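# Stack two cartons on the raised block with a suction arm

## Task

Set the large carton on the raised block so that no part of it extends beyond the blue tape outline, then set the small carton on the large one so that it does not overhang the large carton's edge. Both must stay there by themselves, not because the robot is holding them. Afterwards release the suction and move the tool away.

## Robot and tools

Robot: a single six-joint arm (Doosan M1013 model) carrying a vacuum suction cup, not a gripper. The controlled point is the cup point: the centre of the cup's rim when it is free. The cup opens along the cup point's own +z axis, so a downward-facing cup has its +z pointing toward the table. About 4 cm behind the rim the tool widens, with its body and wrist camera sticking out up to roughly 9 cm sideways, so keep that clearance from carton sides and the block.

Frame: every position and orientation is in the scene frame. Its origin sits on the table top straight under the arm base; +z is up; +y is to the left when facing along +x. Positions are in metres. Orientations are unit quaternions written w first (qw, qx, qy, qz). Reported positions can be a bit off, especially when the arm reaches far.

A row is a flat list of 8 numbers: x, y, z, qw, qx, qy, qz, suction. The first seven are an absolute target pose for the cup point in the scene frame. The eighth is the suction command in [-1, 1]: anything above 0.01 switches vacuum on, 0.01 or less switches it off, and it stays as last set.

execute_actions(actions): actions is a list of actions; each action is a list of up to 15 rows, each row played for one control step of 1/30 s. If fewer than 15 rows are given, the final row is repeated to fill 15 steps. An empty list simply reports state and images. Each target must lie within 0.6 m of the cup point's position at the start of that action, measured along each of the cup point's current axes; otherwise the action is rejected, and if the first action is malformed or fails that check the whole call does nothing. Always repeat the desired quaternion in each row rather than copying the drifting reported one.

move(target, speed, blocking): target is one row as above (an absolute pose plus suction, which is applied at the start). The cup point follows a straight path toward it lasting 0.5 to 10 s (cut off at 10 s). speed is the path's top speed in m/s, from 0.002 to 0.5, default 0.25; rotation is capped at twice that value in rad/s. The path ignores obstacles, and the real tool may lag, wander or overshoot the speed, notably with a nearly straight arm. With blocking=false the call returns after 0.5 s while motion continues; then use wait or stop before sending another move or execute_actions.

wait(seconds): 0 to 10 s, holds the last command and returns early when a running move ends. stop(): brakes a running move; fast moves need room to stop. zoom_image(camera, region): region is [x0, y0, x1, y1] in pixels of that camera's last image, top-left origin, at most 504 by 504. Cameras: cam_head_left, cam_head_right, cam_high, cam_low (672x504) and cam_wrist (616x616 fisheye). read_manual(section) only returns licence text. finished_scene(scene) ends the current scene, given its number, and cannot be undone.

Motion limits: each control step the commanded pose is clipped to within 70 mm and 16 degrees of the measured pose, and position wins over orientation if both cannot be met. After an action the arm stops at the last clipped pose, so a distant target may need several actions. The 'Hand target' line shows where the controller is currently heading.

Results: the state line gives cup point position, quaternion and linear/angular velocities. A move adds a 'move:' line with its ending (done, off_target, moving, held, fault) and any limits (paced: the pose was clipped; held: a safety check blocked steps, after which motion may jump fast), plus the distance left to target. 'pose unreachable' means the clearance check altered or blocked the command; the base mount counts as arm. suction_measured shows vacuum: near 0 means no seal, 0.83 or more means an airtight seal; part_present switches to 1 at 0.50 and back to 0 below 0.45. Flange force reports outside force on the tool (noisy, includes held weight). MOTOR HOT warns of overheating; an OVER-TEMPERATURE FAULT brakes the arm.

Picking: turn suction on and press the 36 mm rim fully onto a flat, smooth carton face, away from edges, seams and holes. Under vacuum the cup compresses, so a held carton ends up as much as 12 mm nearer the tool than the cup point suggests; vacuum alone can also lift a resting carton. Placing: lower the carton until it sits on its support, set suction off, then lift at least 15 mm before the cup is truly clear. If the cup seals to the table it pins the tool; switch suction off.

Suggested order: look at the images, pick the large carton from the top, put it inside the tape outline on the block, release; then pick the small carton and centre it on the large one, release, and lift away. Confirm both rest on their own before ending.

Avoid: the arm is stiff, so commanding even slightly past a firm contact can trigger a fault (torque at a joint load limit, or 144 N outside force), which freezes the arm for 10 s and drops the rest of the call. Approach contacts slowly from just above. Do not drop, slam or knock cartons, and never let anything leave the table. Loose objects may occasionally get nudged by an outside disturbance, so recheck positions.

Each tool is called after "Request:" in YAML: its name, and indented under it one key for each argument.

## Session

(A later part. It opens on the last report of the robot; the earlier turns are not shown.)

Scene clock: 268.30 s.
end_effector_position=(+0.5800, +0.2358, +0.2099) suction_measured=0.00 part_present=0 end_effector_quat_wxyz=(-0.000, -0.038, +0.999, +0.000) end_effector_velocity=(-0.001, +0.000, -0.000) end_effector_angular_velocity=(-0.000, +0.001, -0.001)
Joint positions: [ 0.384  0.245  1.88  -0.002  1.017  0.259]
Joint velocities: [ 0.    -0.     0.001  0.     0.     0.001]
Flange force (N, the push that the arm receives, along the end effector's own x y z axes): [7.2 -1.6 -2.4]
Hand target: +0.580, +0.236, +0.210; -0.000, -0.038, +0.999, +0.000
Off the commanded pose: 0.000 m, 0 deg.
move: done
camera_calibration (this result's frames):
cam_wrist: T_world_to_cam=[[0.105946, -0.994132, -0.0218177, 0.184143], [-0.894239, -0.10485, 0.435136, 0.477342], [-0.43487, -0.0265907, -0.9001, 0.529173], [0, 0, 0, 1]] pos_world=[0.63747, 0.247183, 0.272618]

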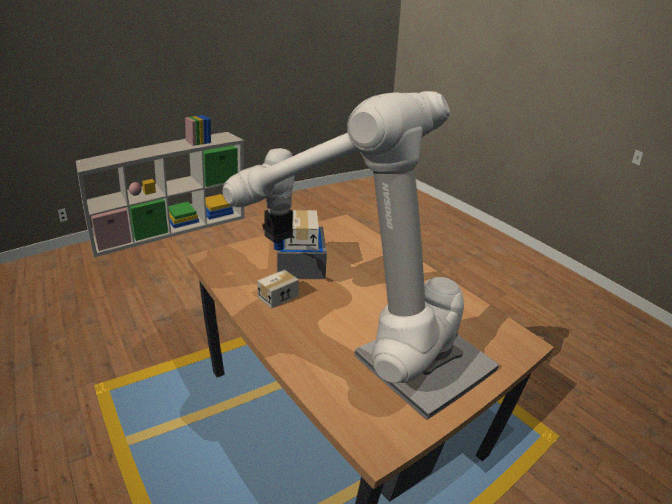

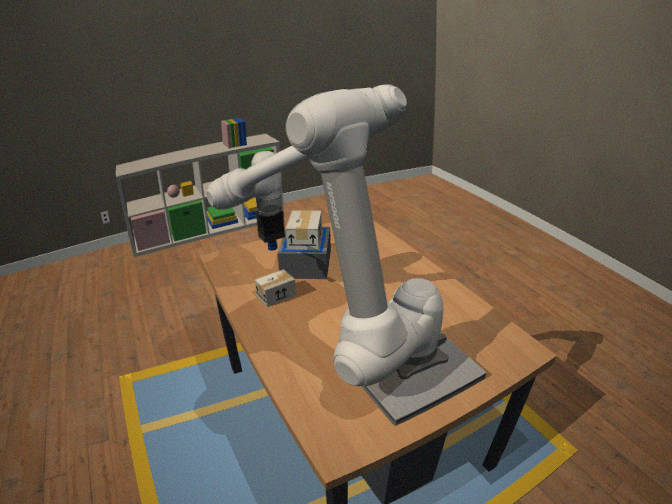

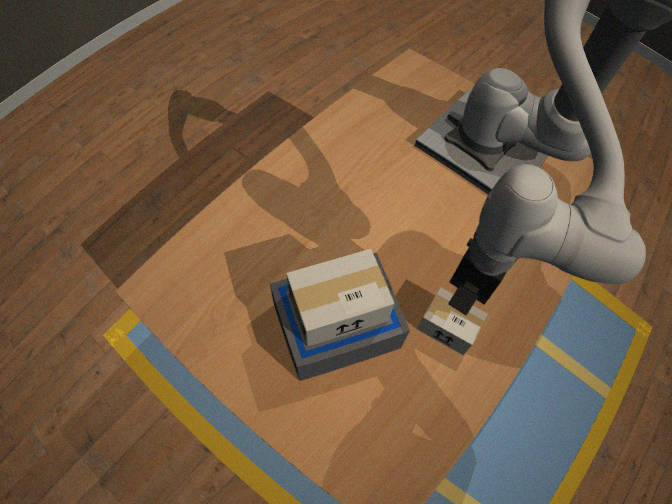

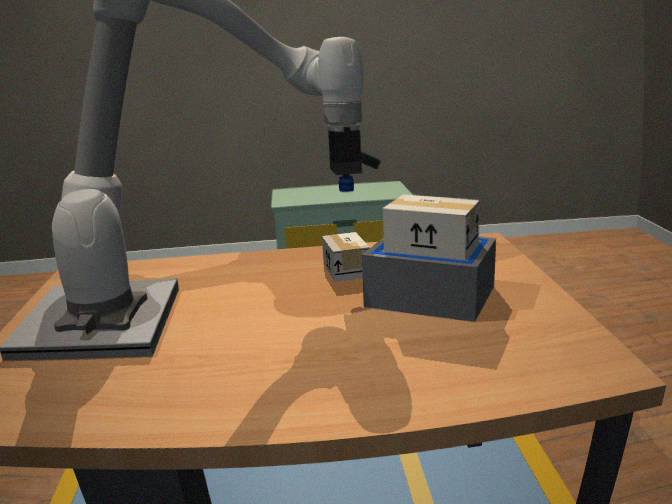

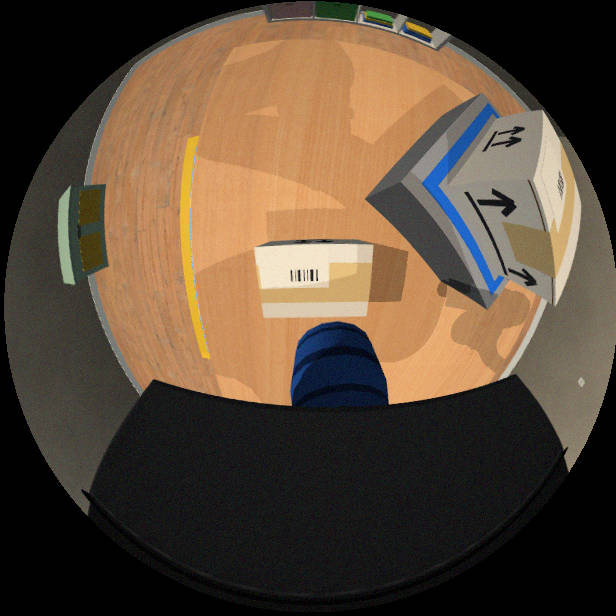

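Request:
move:
  target: [0.5749, 0.2374, 0.09, 0, -0.03752, 0.9993, 0, -1]
  speed: 0.2

Request:
move:
  target: [0.5749, 0.2374, 0.0695, 0, -0.03752, 0.9993, 0, 1]
  speed: 0.04

Scene clock: 289.50 s.
end_effector_position=(+0.5749, +0.2374, +0.0901) suction_measured=0.00 part_present=0 end_effector_quat_wxyz=(+0.000, -0.038, +0.999, -0.000) end_effector_velocity=(-0.000, -0.000, -0.001) end_effector_angular_velocity=(-0.000, +0.000, +0.001)
Joint positions: [ 0.389  0.367  1.98  -0.003  0.796  0.264]
Joint velocities: [ 0.     0.001  0.    -0.    -0.001 -0.   ]
Flange force (N, the push that the arm receives, along the end effector's own x y z axes): [4.8 -3.9 -2.8]
Hand target: +0.575, +0.237, +0.090; +0.000, -0.038, +0.999, -0.000
Off the commanded pose: 0.000 m, 0 deg.
move: done
camera_calibration (this result's frames):
cam_wrist: T_world_to_cam=[[0.105983, -0.994131, -0.0217115, 0.183638], [-0.894295, -0.104841, 0.435024, 0.52511], [-0.434747, -0.0266888, -0.900157, 0.419145], [0, 0, 0, 1]] pos_world=[0.632363, 0.248799, 0.152848]

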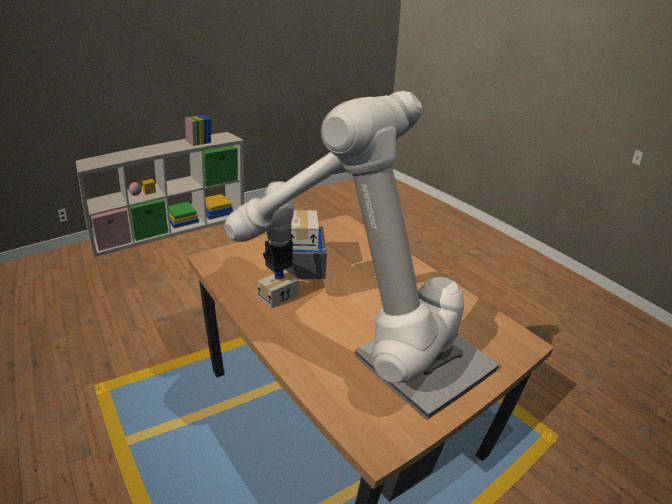

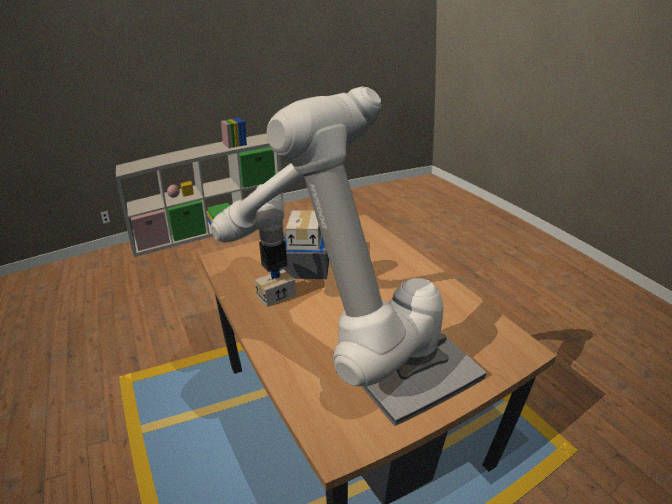

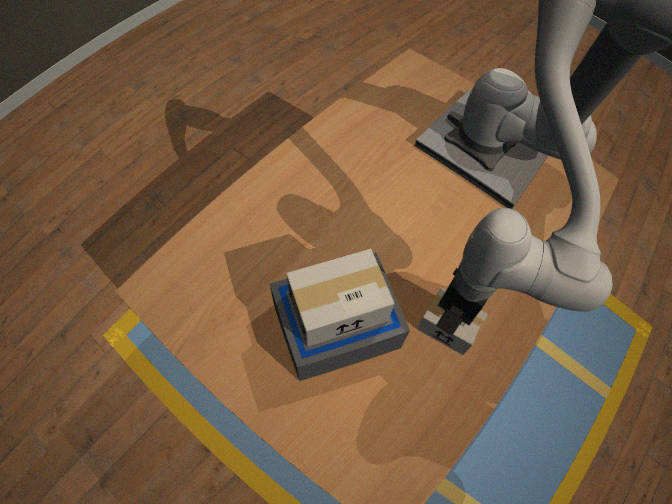

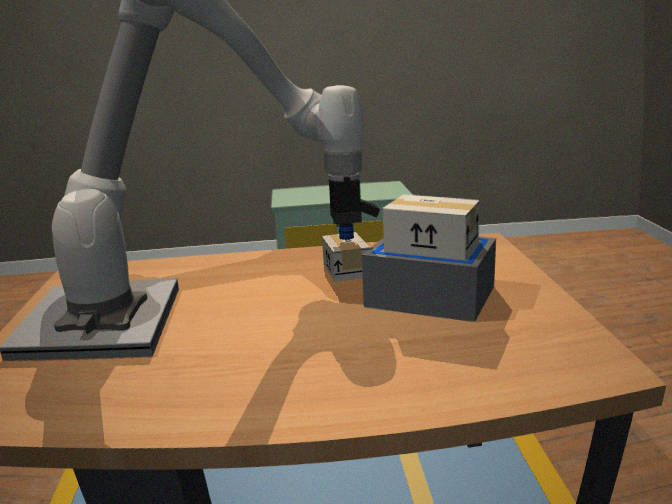

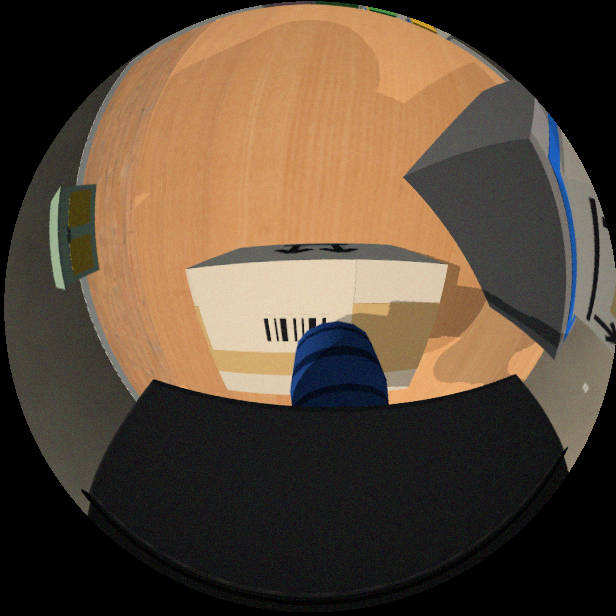

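Scene clock: 290.27 s.
end_effector_position=(+0.5749, +0.2374, +0.0695) suction_measured=1.00 part_present=1 end_effector_quat_wxyz=(+0.000, -0.038, +0.999, -0.000) end_effector_velocity=(-0.000, +0.000, -0.000) end_effector_angular_velocity=(-0.000, +0.000, +0.001)
Joint positions: [ 0.389  0.393  1.991 -0.003  0.758  0.264]
Joint velocities: [ 0.     0.    -0.     0.     0.    -0.001]
Flange force (N, the push that the arm receives, along the end effector's own x y z axes): [3.7 -2.6 0.6]
Hand target: +0.575, +0.237, +0.070; +0.000, -0.038, +0.999, -0.000
Off the commanded pose: 0.000 m, 0 deg.
move: done
camera_calibration (this result's frames):
cam_wrist: T_world_to_cam=[[0.106063, -0.994122, -0.0217265, 0.183196], [-0.894258, -0.104917, 0.435081, 0.534054], [-0.434803, -0.0267167, -0.900129, 0.400616], [0, 0, 0, 1]] pos_world=[0.632341, 0.248853, 0.13223]

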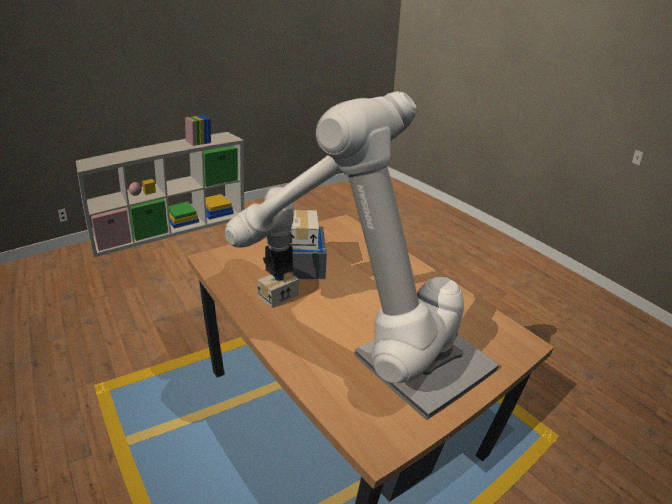

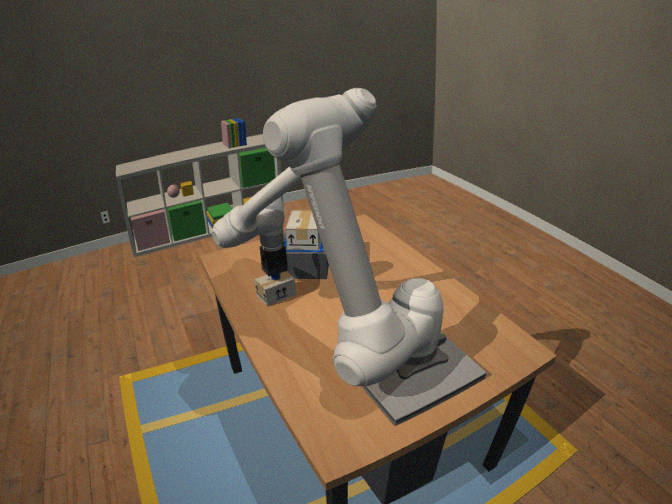

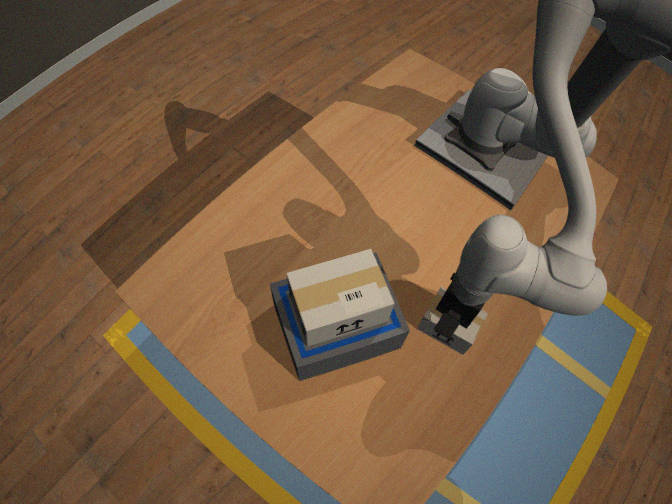

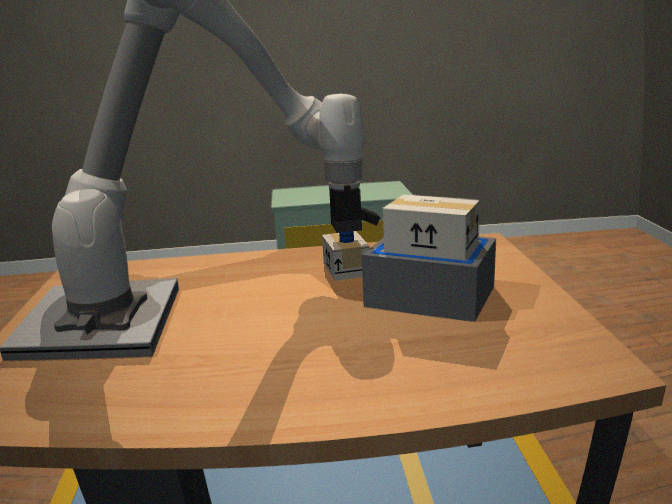

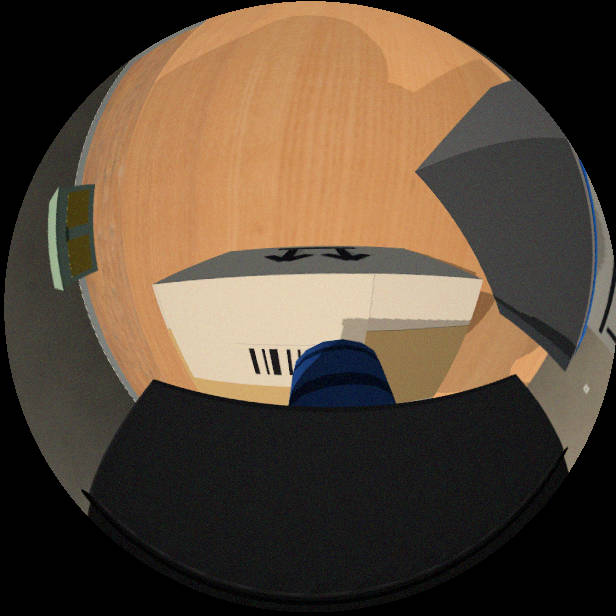

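Request:
move:
  target: [0.6077, 0.1996, 0.305, 0, -0.30071, 0.95372, 0, 1]
  speed: 0.25

Request:
move:
  target: [0.7524, 0.0329, 0.284, 0, -0.46793, 0.88377, 0, 1]
  speed: 0.22

Scene clock: 308.17 s.
end_effector_position=(+0.6077, +0.1997, +0.3049) suction_measured=1.00 part_present=1 end_effector_quat_wxyz=(+0.000, -0.301, +0.954, +0.000) end_effector_velocity=(+0.000, +0.000, -0.001) end_effector_angular_velocity=(+0.000, +0.002, +0.001)
Joint positions: [ 0.317  0.194  1.755 -0.002  1.193 -0.345]
Joint velocities: [ 0.     0.002 -0.     0.001  0.    -0.001]
Flange force (N, the push that the arm receives, along the end effector's own x y z axes): [6.9 -1.0 2.4]
Hand target: +0.608, +0.200, +0.305; +0.000, -0.301, +0.954, +0.000
Off the commanded pose: 0.000 m, 0 deg.
move: done
camera_calibration (this result's frames):
cam_wrist: T_world_to_cam=[[0.598704, -0.800676, -0.0217153, -0.190726], [-0.71542, -0.546753, 0.435012, 0.436564], [-0.360176, -0.244908, -0.900163, 0.62394], [0, 0, 0, 1]] pos_world=[0.651243, 0.238791, 0.367596]

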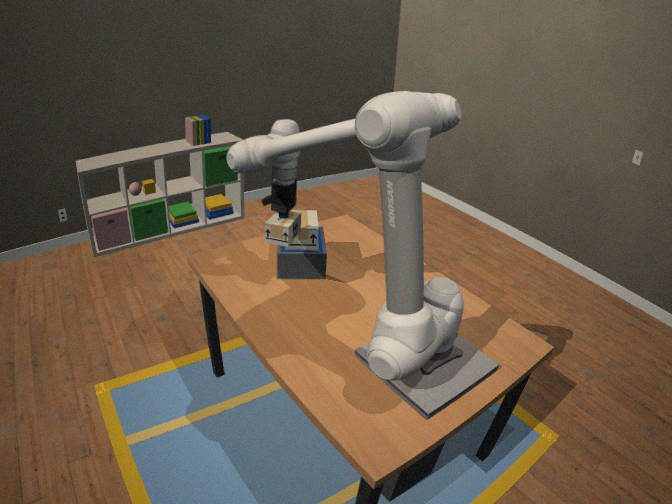

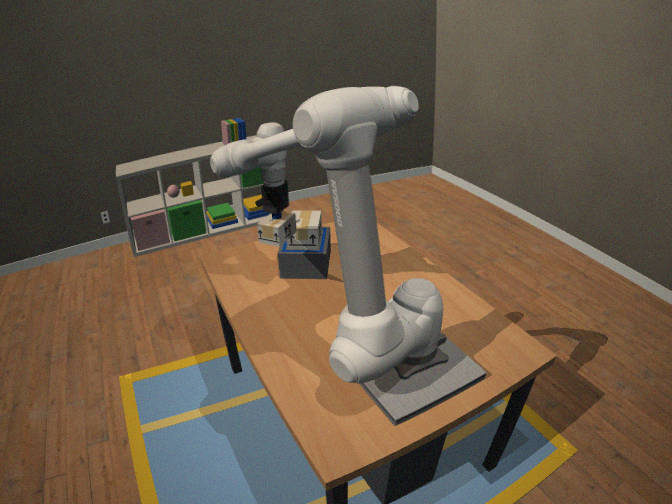

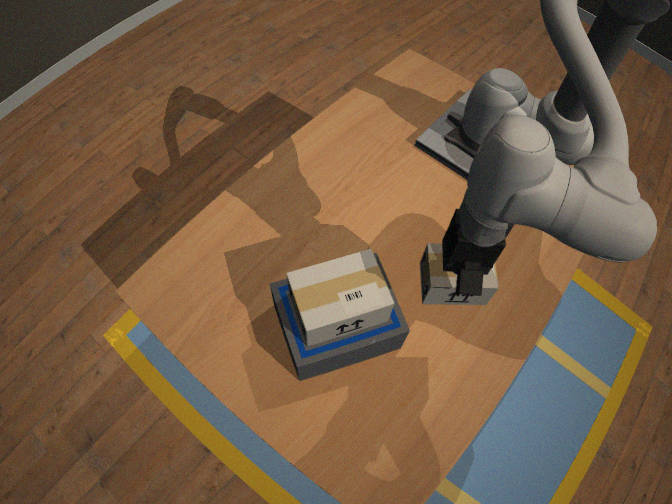

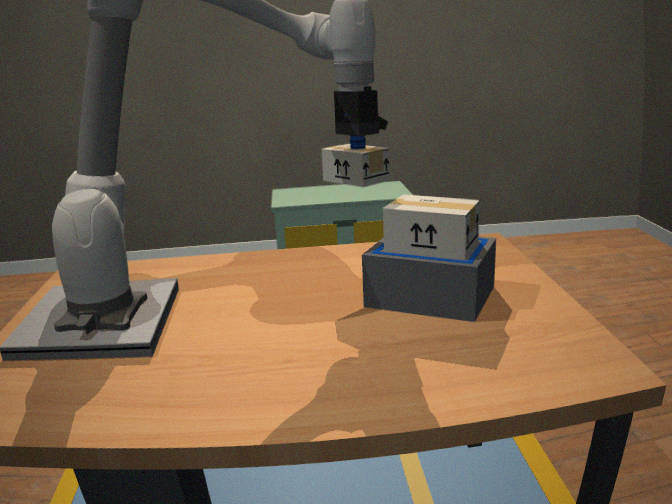

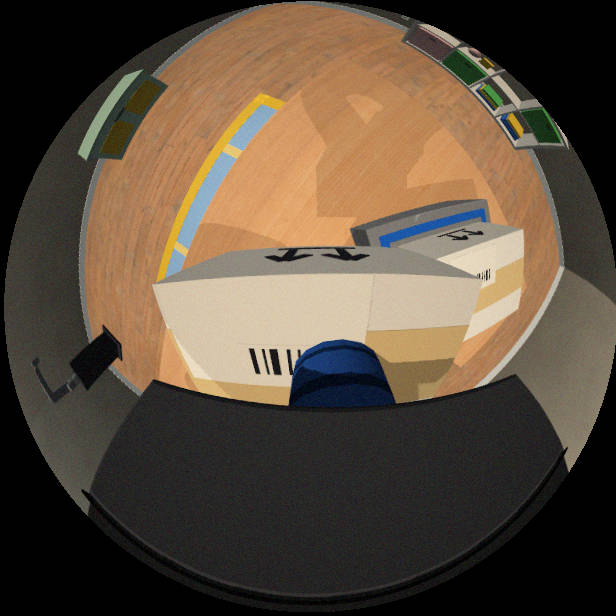

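Scene clock: 309.53 s.
end_effector_position=(+0.7524, +0.0331, +0.2842) suction_measured=1.00 part_present=1 end_effector_quat_wxyz=(+0.000, -0.468, +0.884, -0.000) end_effector_velocity=(-0.000, +0.000, -0.001) end_effector_angular_velocity=(-0.001, +0.002, +0.001)
Joint positions: [ 0.051  0.377  1.549 -0.002  1.215 -0.973]
Joint velocities: [ 0.     0.001  0.    -0.001  0.001 -0.   ]
Flange force (N, the push that the arm receives, along the end effector's own x y z axes): [3.3 3.5 2.7]
Hand target: +0.752, +0.033, +0.284; +0.000, -0.468, +0.884, -0.000
Off the commanded pose: 0.000 m, 0 deg.
move: done
camera_calibration (this result's frames):
cam_wrist: T_world_to_cam=[[0.844005, -0.535899, -0.021627, -0.604523], [-0.474657, -0.765113, 0.435089, 0.284112], [-0.249711, -0.356952, -0.900128, 0.537189], [0, 0, 0, 1]] pos_world=[0.779218, 0.0851659, 0.346851]

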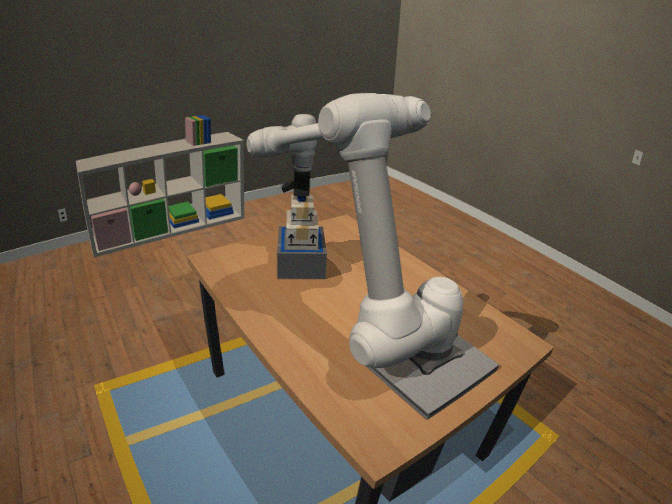

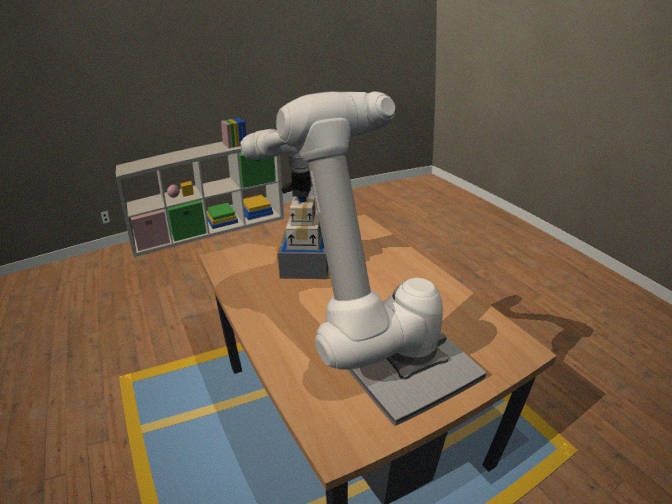

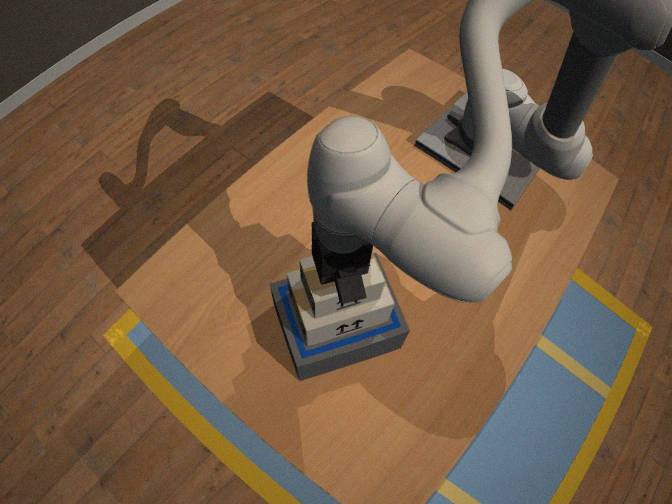

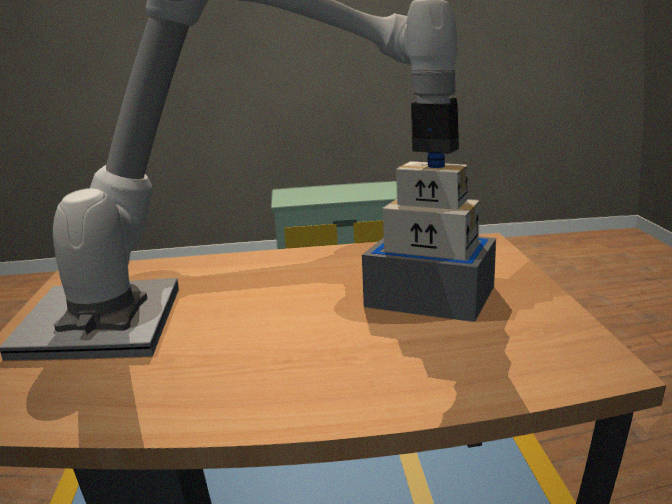

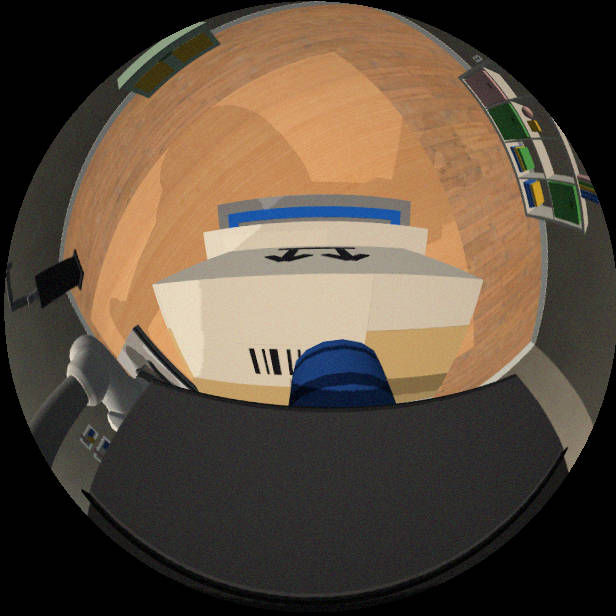

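Request:
zoom_image:
  camera: "cam_wrist"
  region: [145, 190, 325, 300]

Request:
zoom_image:
  camera: "cam_wrist"
  region: [315, 190, 495, 300]

Region (145, 190, 325, 300) of cam_wrist's 616x616 image, scaled by 2.800, with more detail than that image has.

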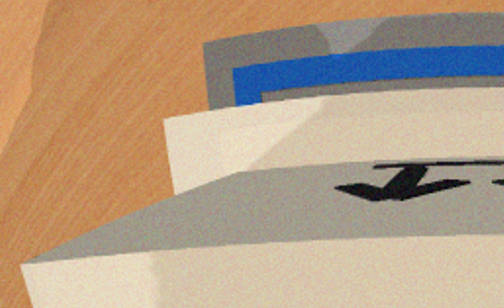

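Region (315, 190, 495, 300) of cam_wrist's 616x616 image, scaled by 2.800, with more detail than that image has.

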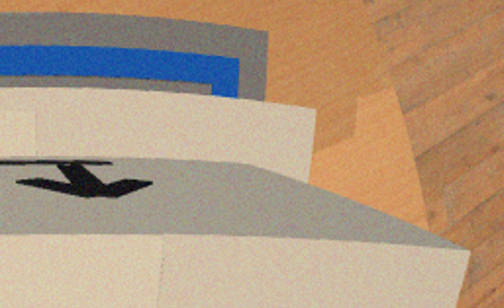

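Request:
move:
  target: [0.7524, 0.0329, 0.2762, 0, -0.46793, 0.88377, 0, 1]
  speed: 0.02

Request:
zoom_image:
  camera: "cam_low"
  region: [370, 150, 500, 240]

Scene clock: 349.30 s.
end_effector_position=(+0.7535, +0.0329, +0.2803) suction_measured=1.00 part_present=1 end_effector_quat_wxyz=(+0.002, -0.468, +0.884, -0.001) end_effector_velocity=(+0.000, +0.000, -0.002) end_effector_angular_velocity=(+0.000, +0.001, +0.000)
Joint positions: [ 0.051  0.379  1.554 -0.002  1.204 -0.974]
Joint velocities: [ 0.     0.002  0.001  0.    -0.001 -0.001]
Flange force (N, the push that the arm receives, along the end effector's own x y z axes): [5.5 6.7 -25.2]
Hand target: +0.753, +0.033, +0.280; +0.002, -0.468, +0.884, -0.001
Off the commanded pose: 0.004 m, 0 deg.
FORCE FAULT: contact force on the arm reached its limit, and the arm stopped for 10 seconds. The contact can be on any part of the arm, not only on its tool. That time counts as 20 of the actions that you can send in this scene. The arm's remaining commands of this call were not run. The arm holds still and accepts commands again. Move the arm away from the contact; if what it grips holds it there, let go first. Pushing or pulling that hard again can fault the arm again.
move: fault
camera_calibration (this result's frames):
cam_wrist: T_world_to_cam=[[0.844082, -0.53592, -0.0177504, -0.606744], [-0.476687, -0.765125, 0.432843, 0.288324], [-0.24555, -0.356894, -0.901295, 0.53114], [0, 0, 0, 1]] pos_world=[0.780004, 0.0849981, 0.343144]

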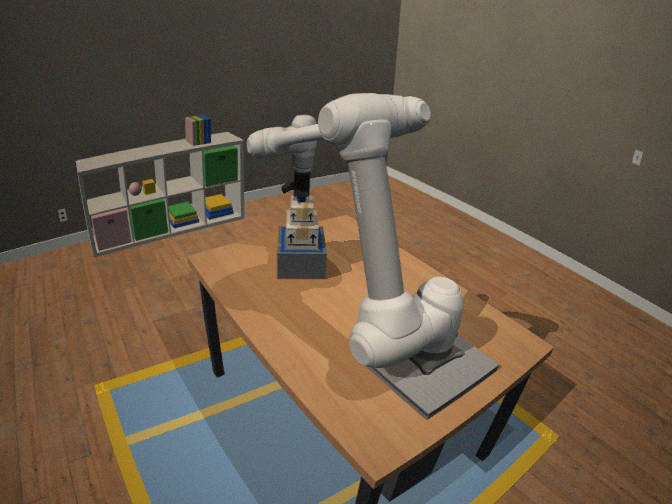

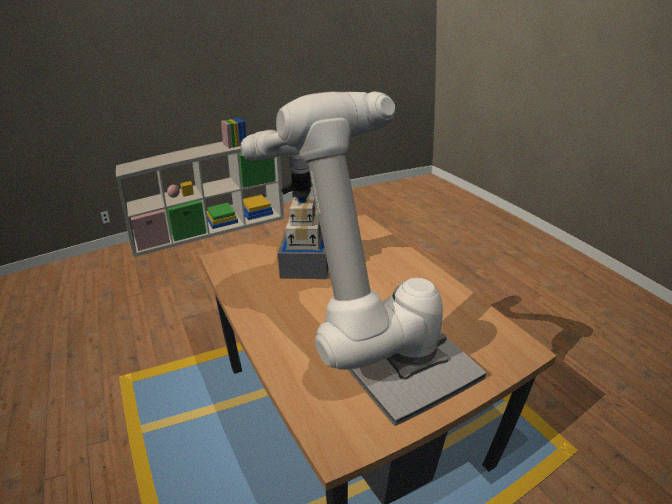

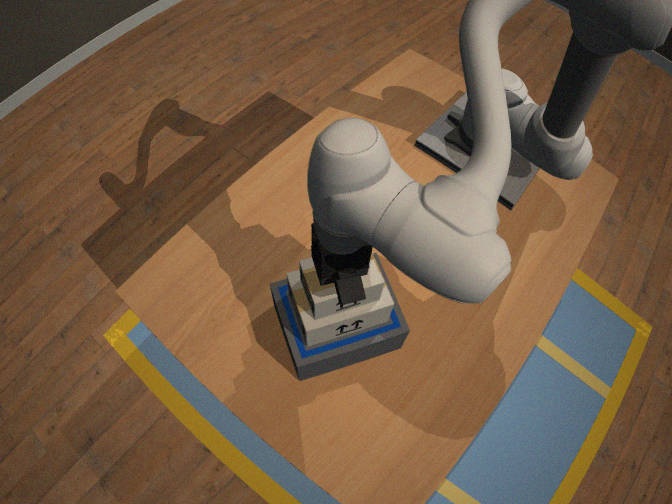

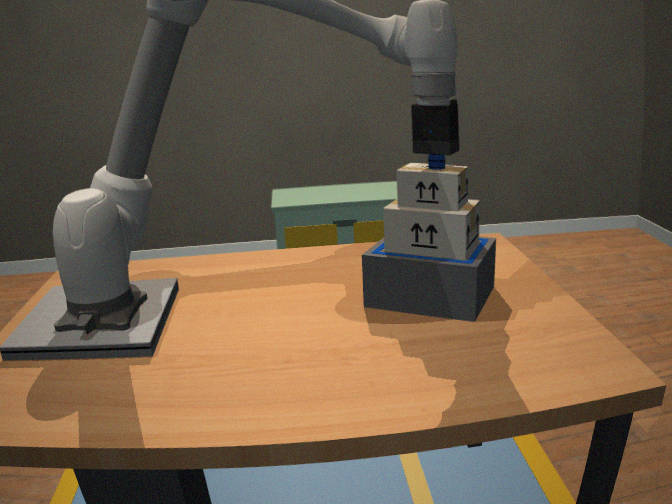

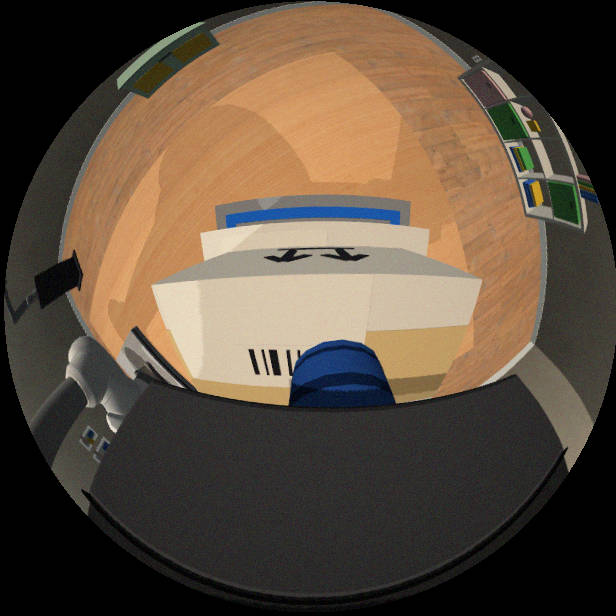

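Region (370, 150, 500, 240) of cam_low's 672x504 image, scaled by 3.877, with more detail than that image has; it fills the top 349 rows of this view, and the rest is white.

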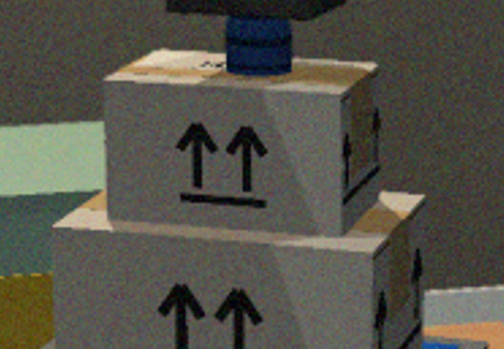

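Request:
execute_actions:
  actions:
    - [[0.7535, 0.0329, 0.281, 0, -0.46793, 0.88377, 0, -1]]

Request:
move:
  target: [0.7535, 0.0329, 0.37, 0, -0.46793, 0.88377, 0, -1]
  speed: 0.15

Scene clock: 352.70 s.
end_effector_position=(+0.7535, +0.0329, +0.2811) suction_measured=0.00 part_present=0 end_effector_quat_wxyz=(+0.000, -0.468, +0.884, -0.000) end_effector_velocity=(+0.001, +0.000, +0.000) end_effector_angular_velocity=(-0.001, -0.003, +0.001)
Joint positions: [ 0.051  0.381  1.55  -0.002  1.211 -0.974]
Joint velocities: [ 0.     0.    -0.001 -0.001 -0.002 -0.001]
Flange force (N, the push that the arm receives, along the end effector's own x y z axes): [4.4 5.3 -19.2]
Hand target: +0.754, +0.033, +0.281; -0.000, -0.468, +0.884, -0.000
Off the commanded pose: 0.000 m, 0 deg.
camera_calibration (this result's frames):
cam_wrist: T_world_to_cam=[[0.843988, -0.535924, -0.0216801, -0.605585], [-0.474669, -0.765122, 0.435061, 0.285876], [-0.249748, -0.356896, -0.90014, 0.534643], [0, 0, 0, 1]] pos_world=[0.780329, 0.0849948, 0.34375]

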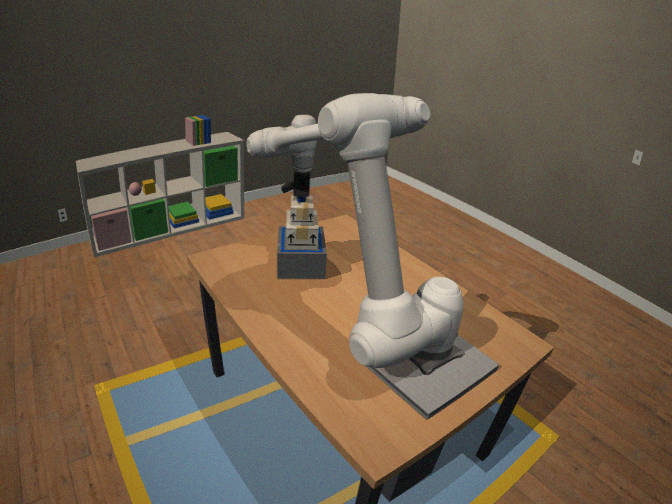

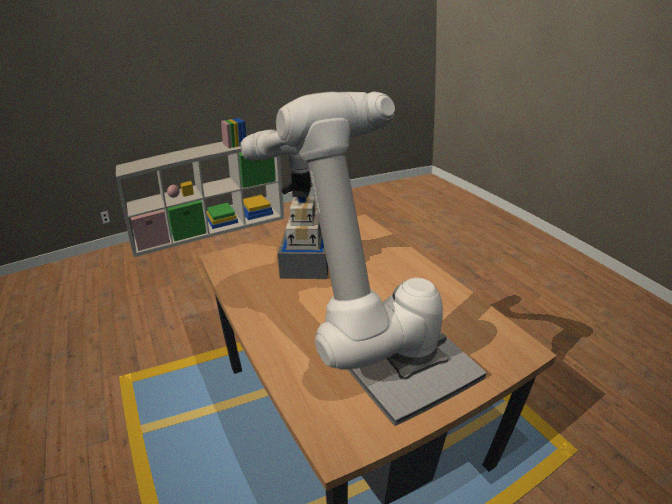

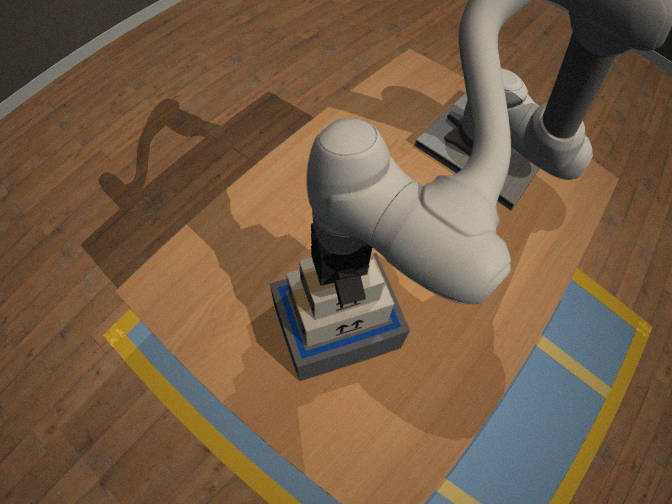

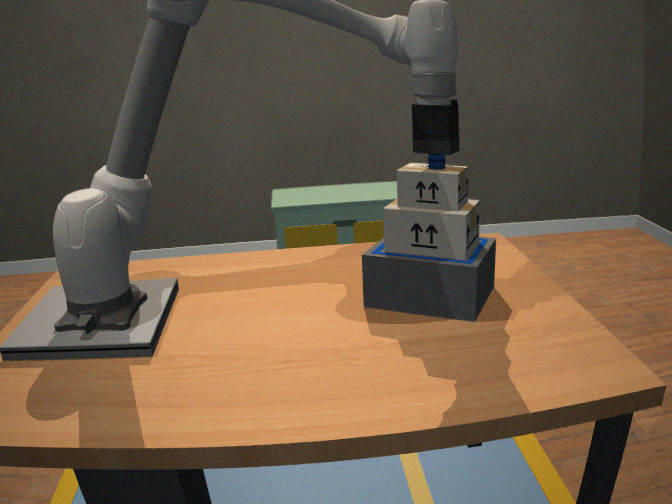

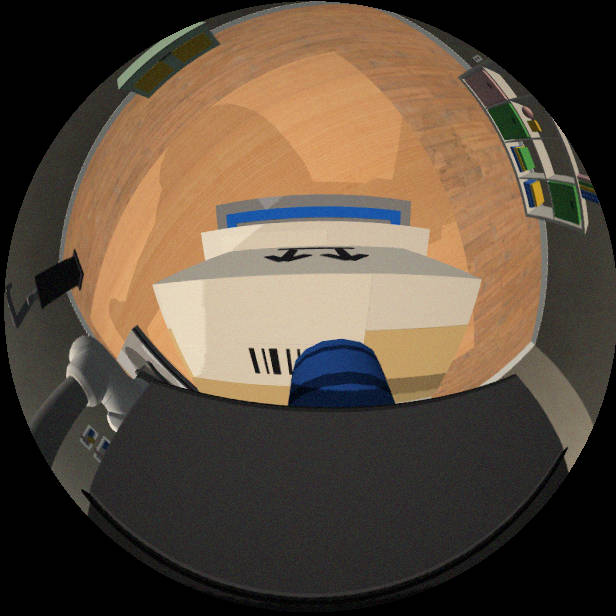

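Scene clock: 353.60 s.
end_effector_position=(+0.7535, +0.0329, +0.3700) suction_measured=0.00 part_present=0 end_effector_quat_wxyz=(+0.000, -0.468, +0.884, -0.000) end_effector_velocity=(-0.000, +0.001, -0.000) end_effector_angular_velocity=(+0.001, +0.001, +0.001)
Joint positions: [ 0.051  0.34   1.441 -0.002  1.36  -0.974]
Joint velocities: [ 0.001 -0.     0.001  0.001  0.001 -0.001]
Flange force (N, the push that the arm receives, along the end effector's own x y z axes): [5.7 4.4 -0.2]
Hand target: +0.754, +0.033, +0.370; +0.000, -0.468, +0.884, +0.000
Off the commanded pose: 0.000 m, 0 deg.
move: done
camera_calibration (this result's frames):
cam_wrist: T_world_to_cam=[[0.843981, -0.535934, -0.0216902, -0.603681], [-0.474664, -0.765104, 0.435098, 0.247117], [-0.249779, -0.356919, -0.900122, 0.614694], [0, 0, 0, 1]] pos_world=[0.780331, 0.0849327, 0.432685]

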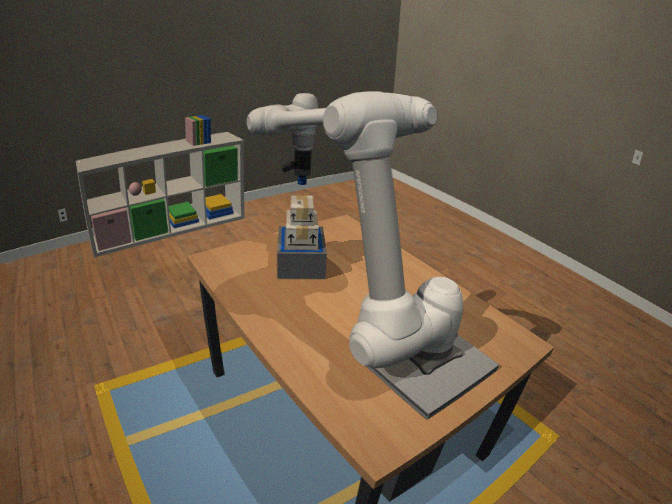

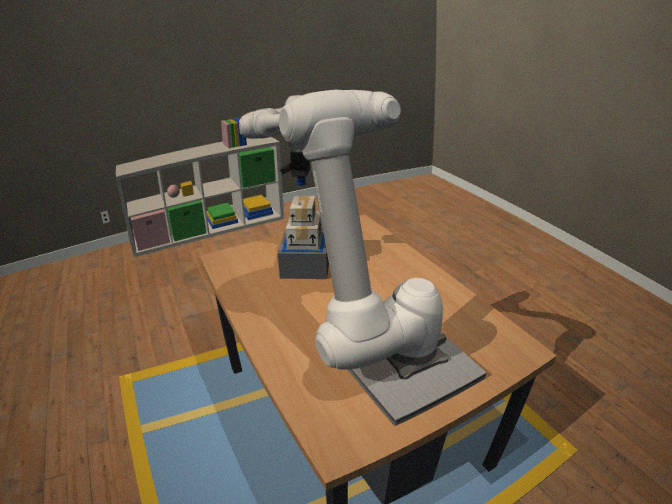

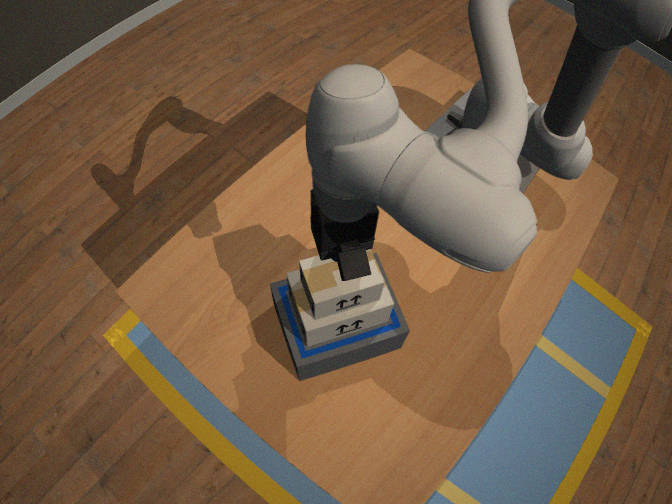

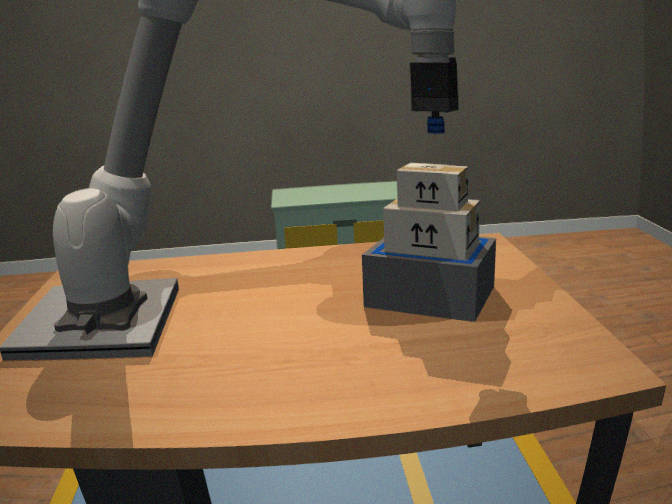

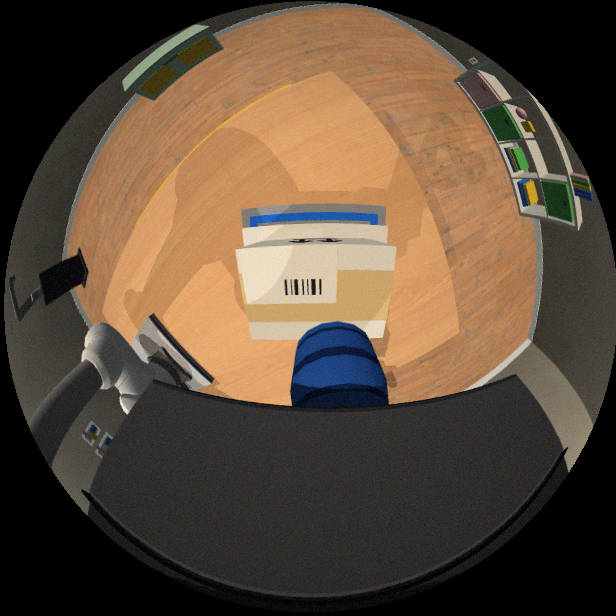

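Request:
zoom_image:
  camera: "cam_low"
  region: [350, 150, 510, 280]

Request:
zoom_image:
  camera: "cam_high"
  region: [260, 240, 420, 390]

Request:
zoom_image:
  camera: "cam_head_left"
  region: [265, 185, 340, 285]

Region (350, 150, 510, 280) of cam_low's 672x504 image, scaled by 3.150, with more detail than that image has; it fills the top 410 rows of this view, and the rest is white.

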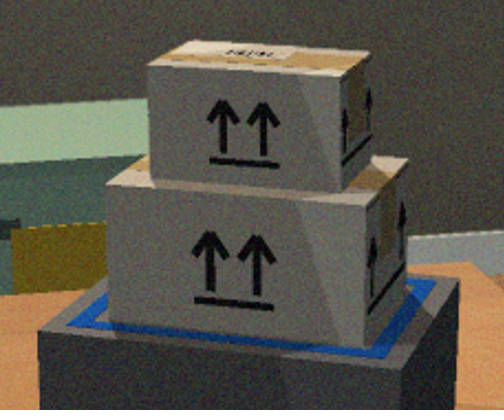

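Region (260, 240, 420, 390) of cam_high's 672x504 image, scaled by 3.150, with more detail than that image has; it fills the top 472 rows of this view, and the rest is white.

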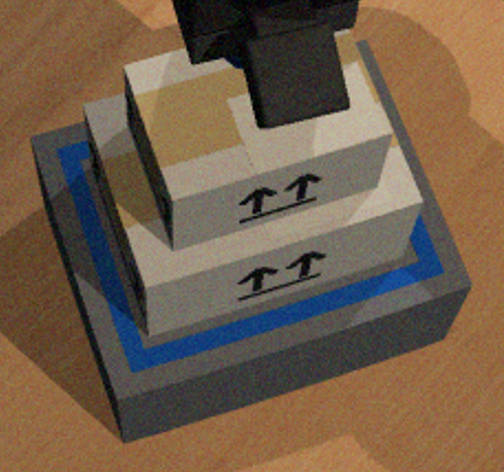

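Region (265, 185, 340, 285) of cam_head_left's 672x504 image, scaled by 5.040, with more detail than that image has; it fills the left 378 columns of this view, and the rest is white.

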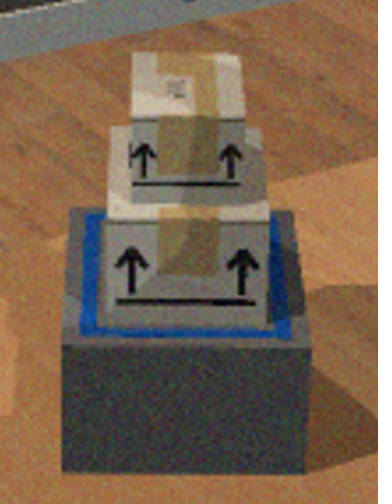

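Both cartons are stacked and centred inside the tape with room on every side, and the tool is clear.

Request:
finished_scene:
  scene: 2

The scene is finished: the task was done.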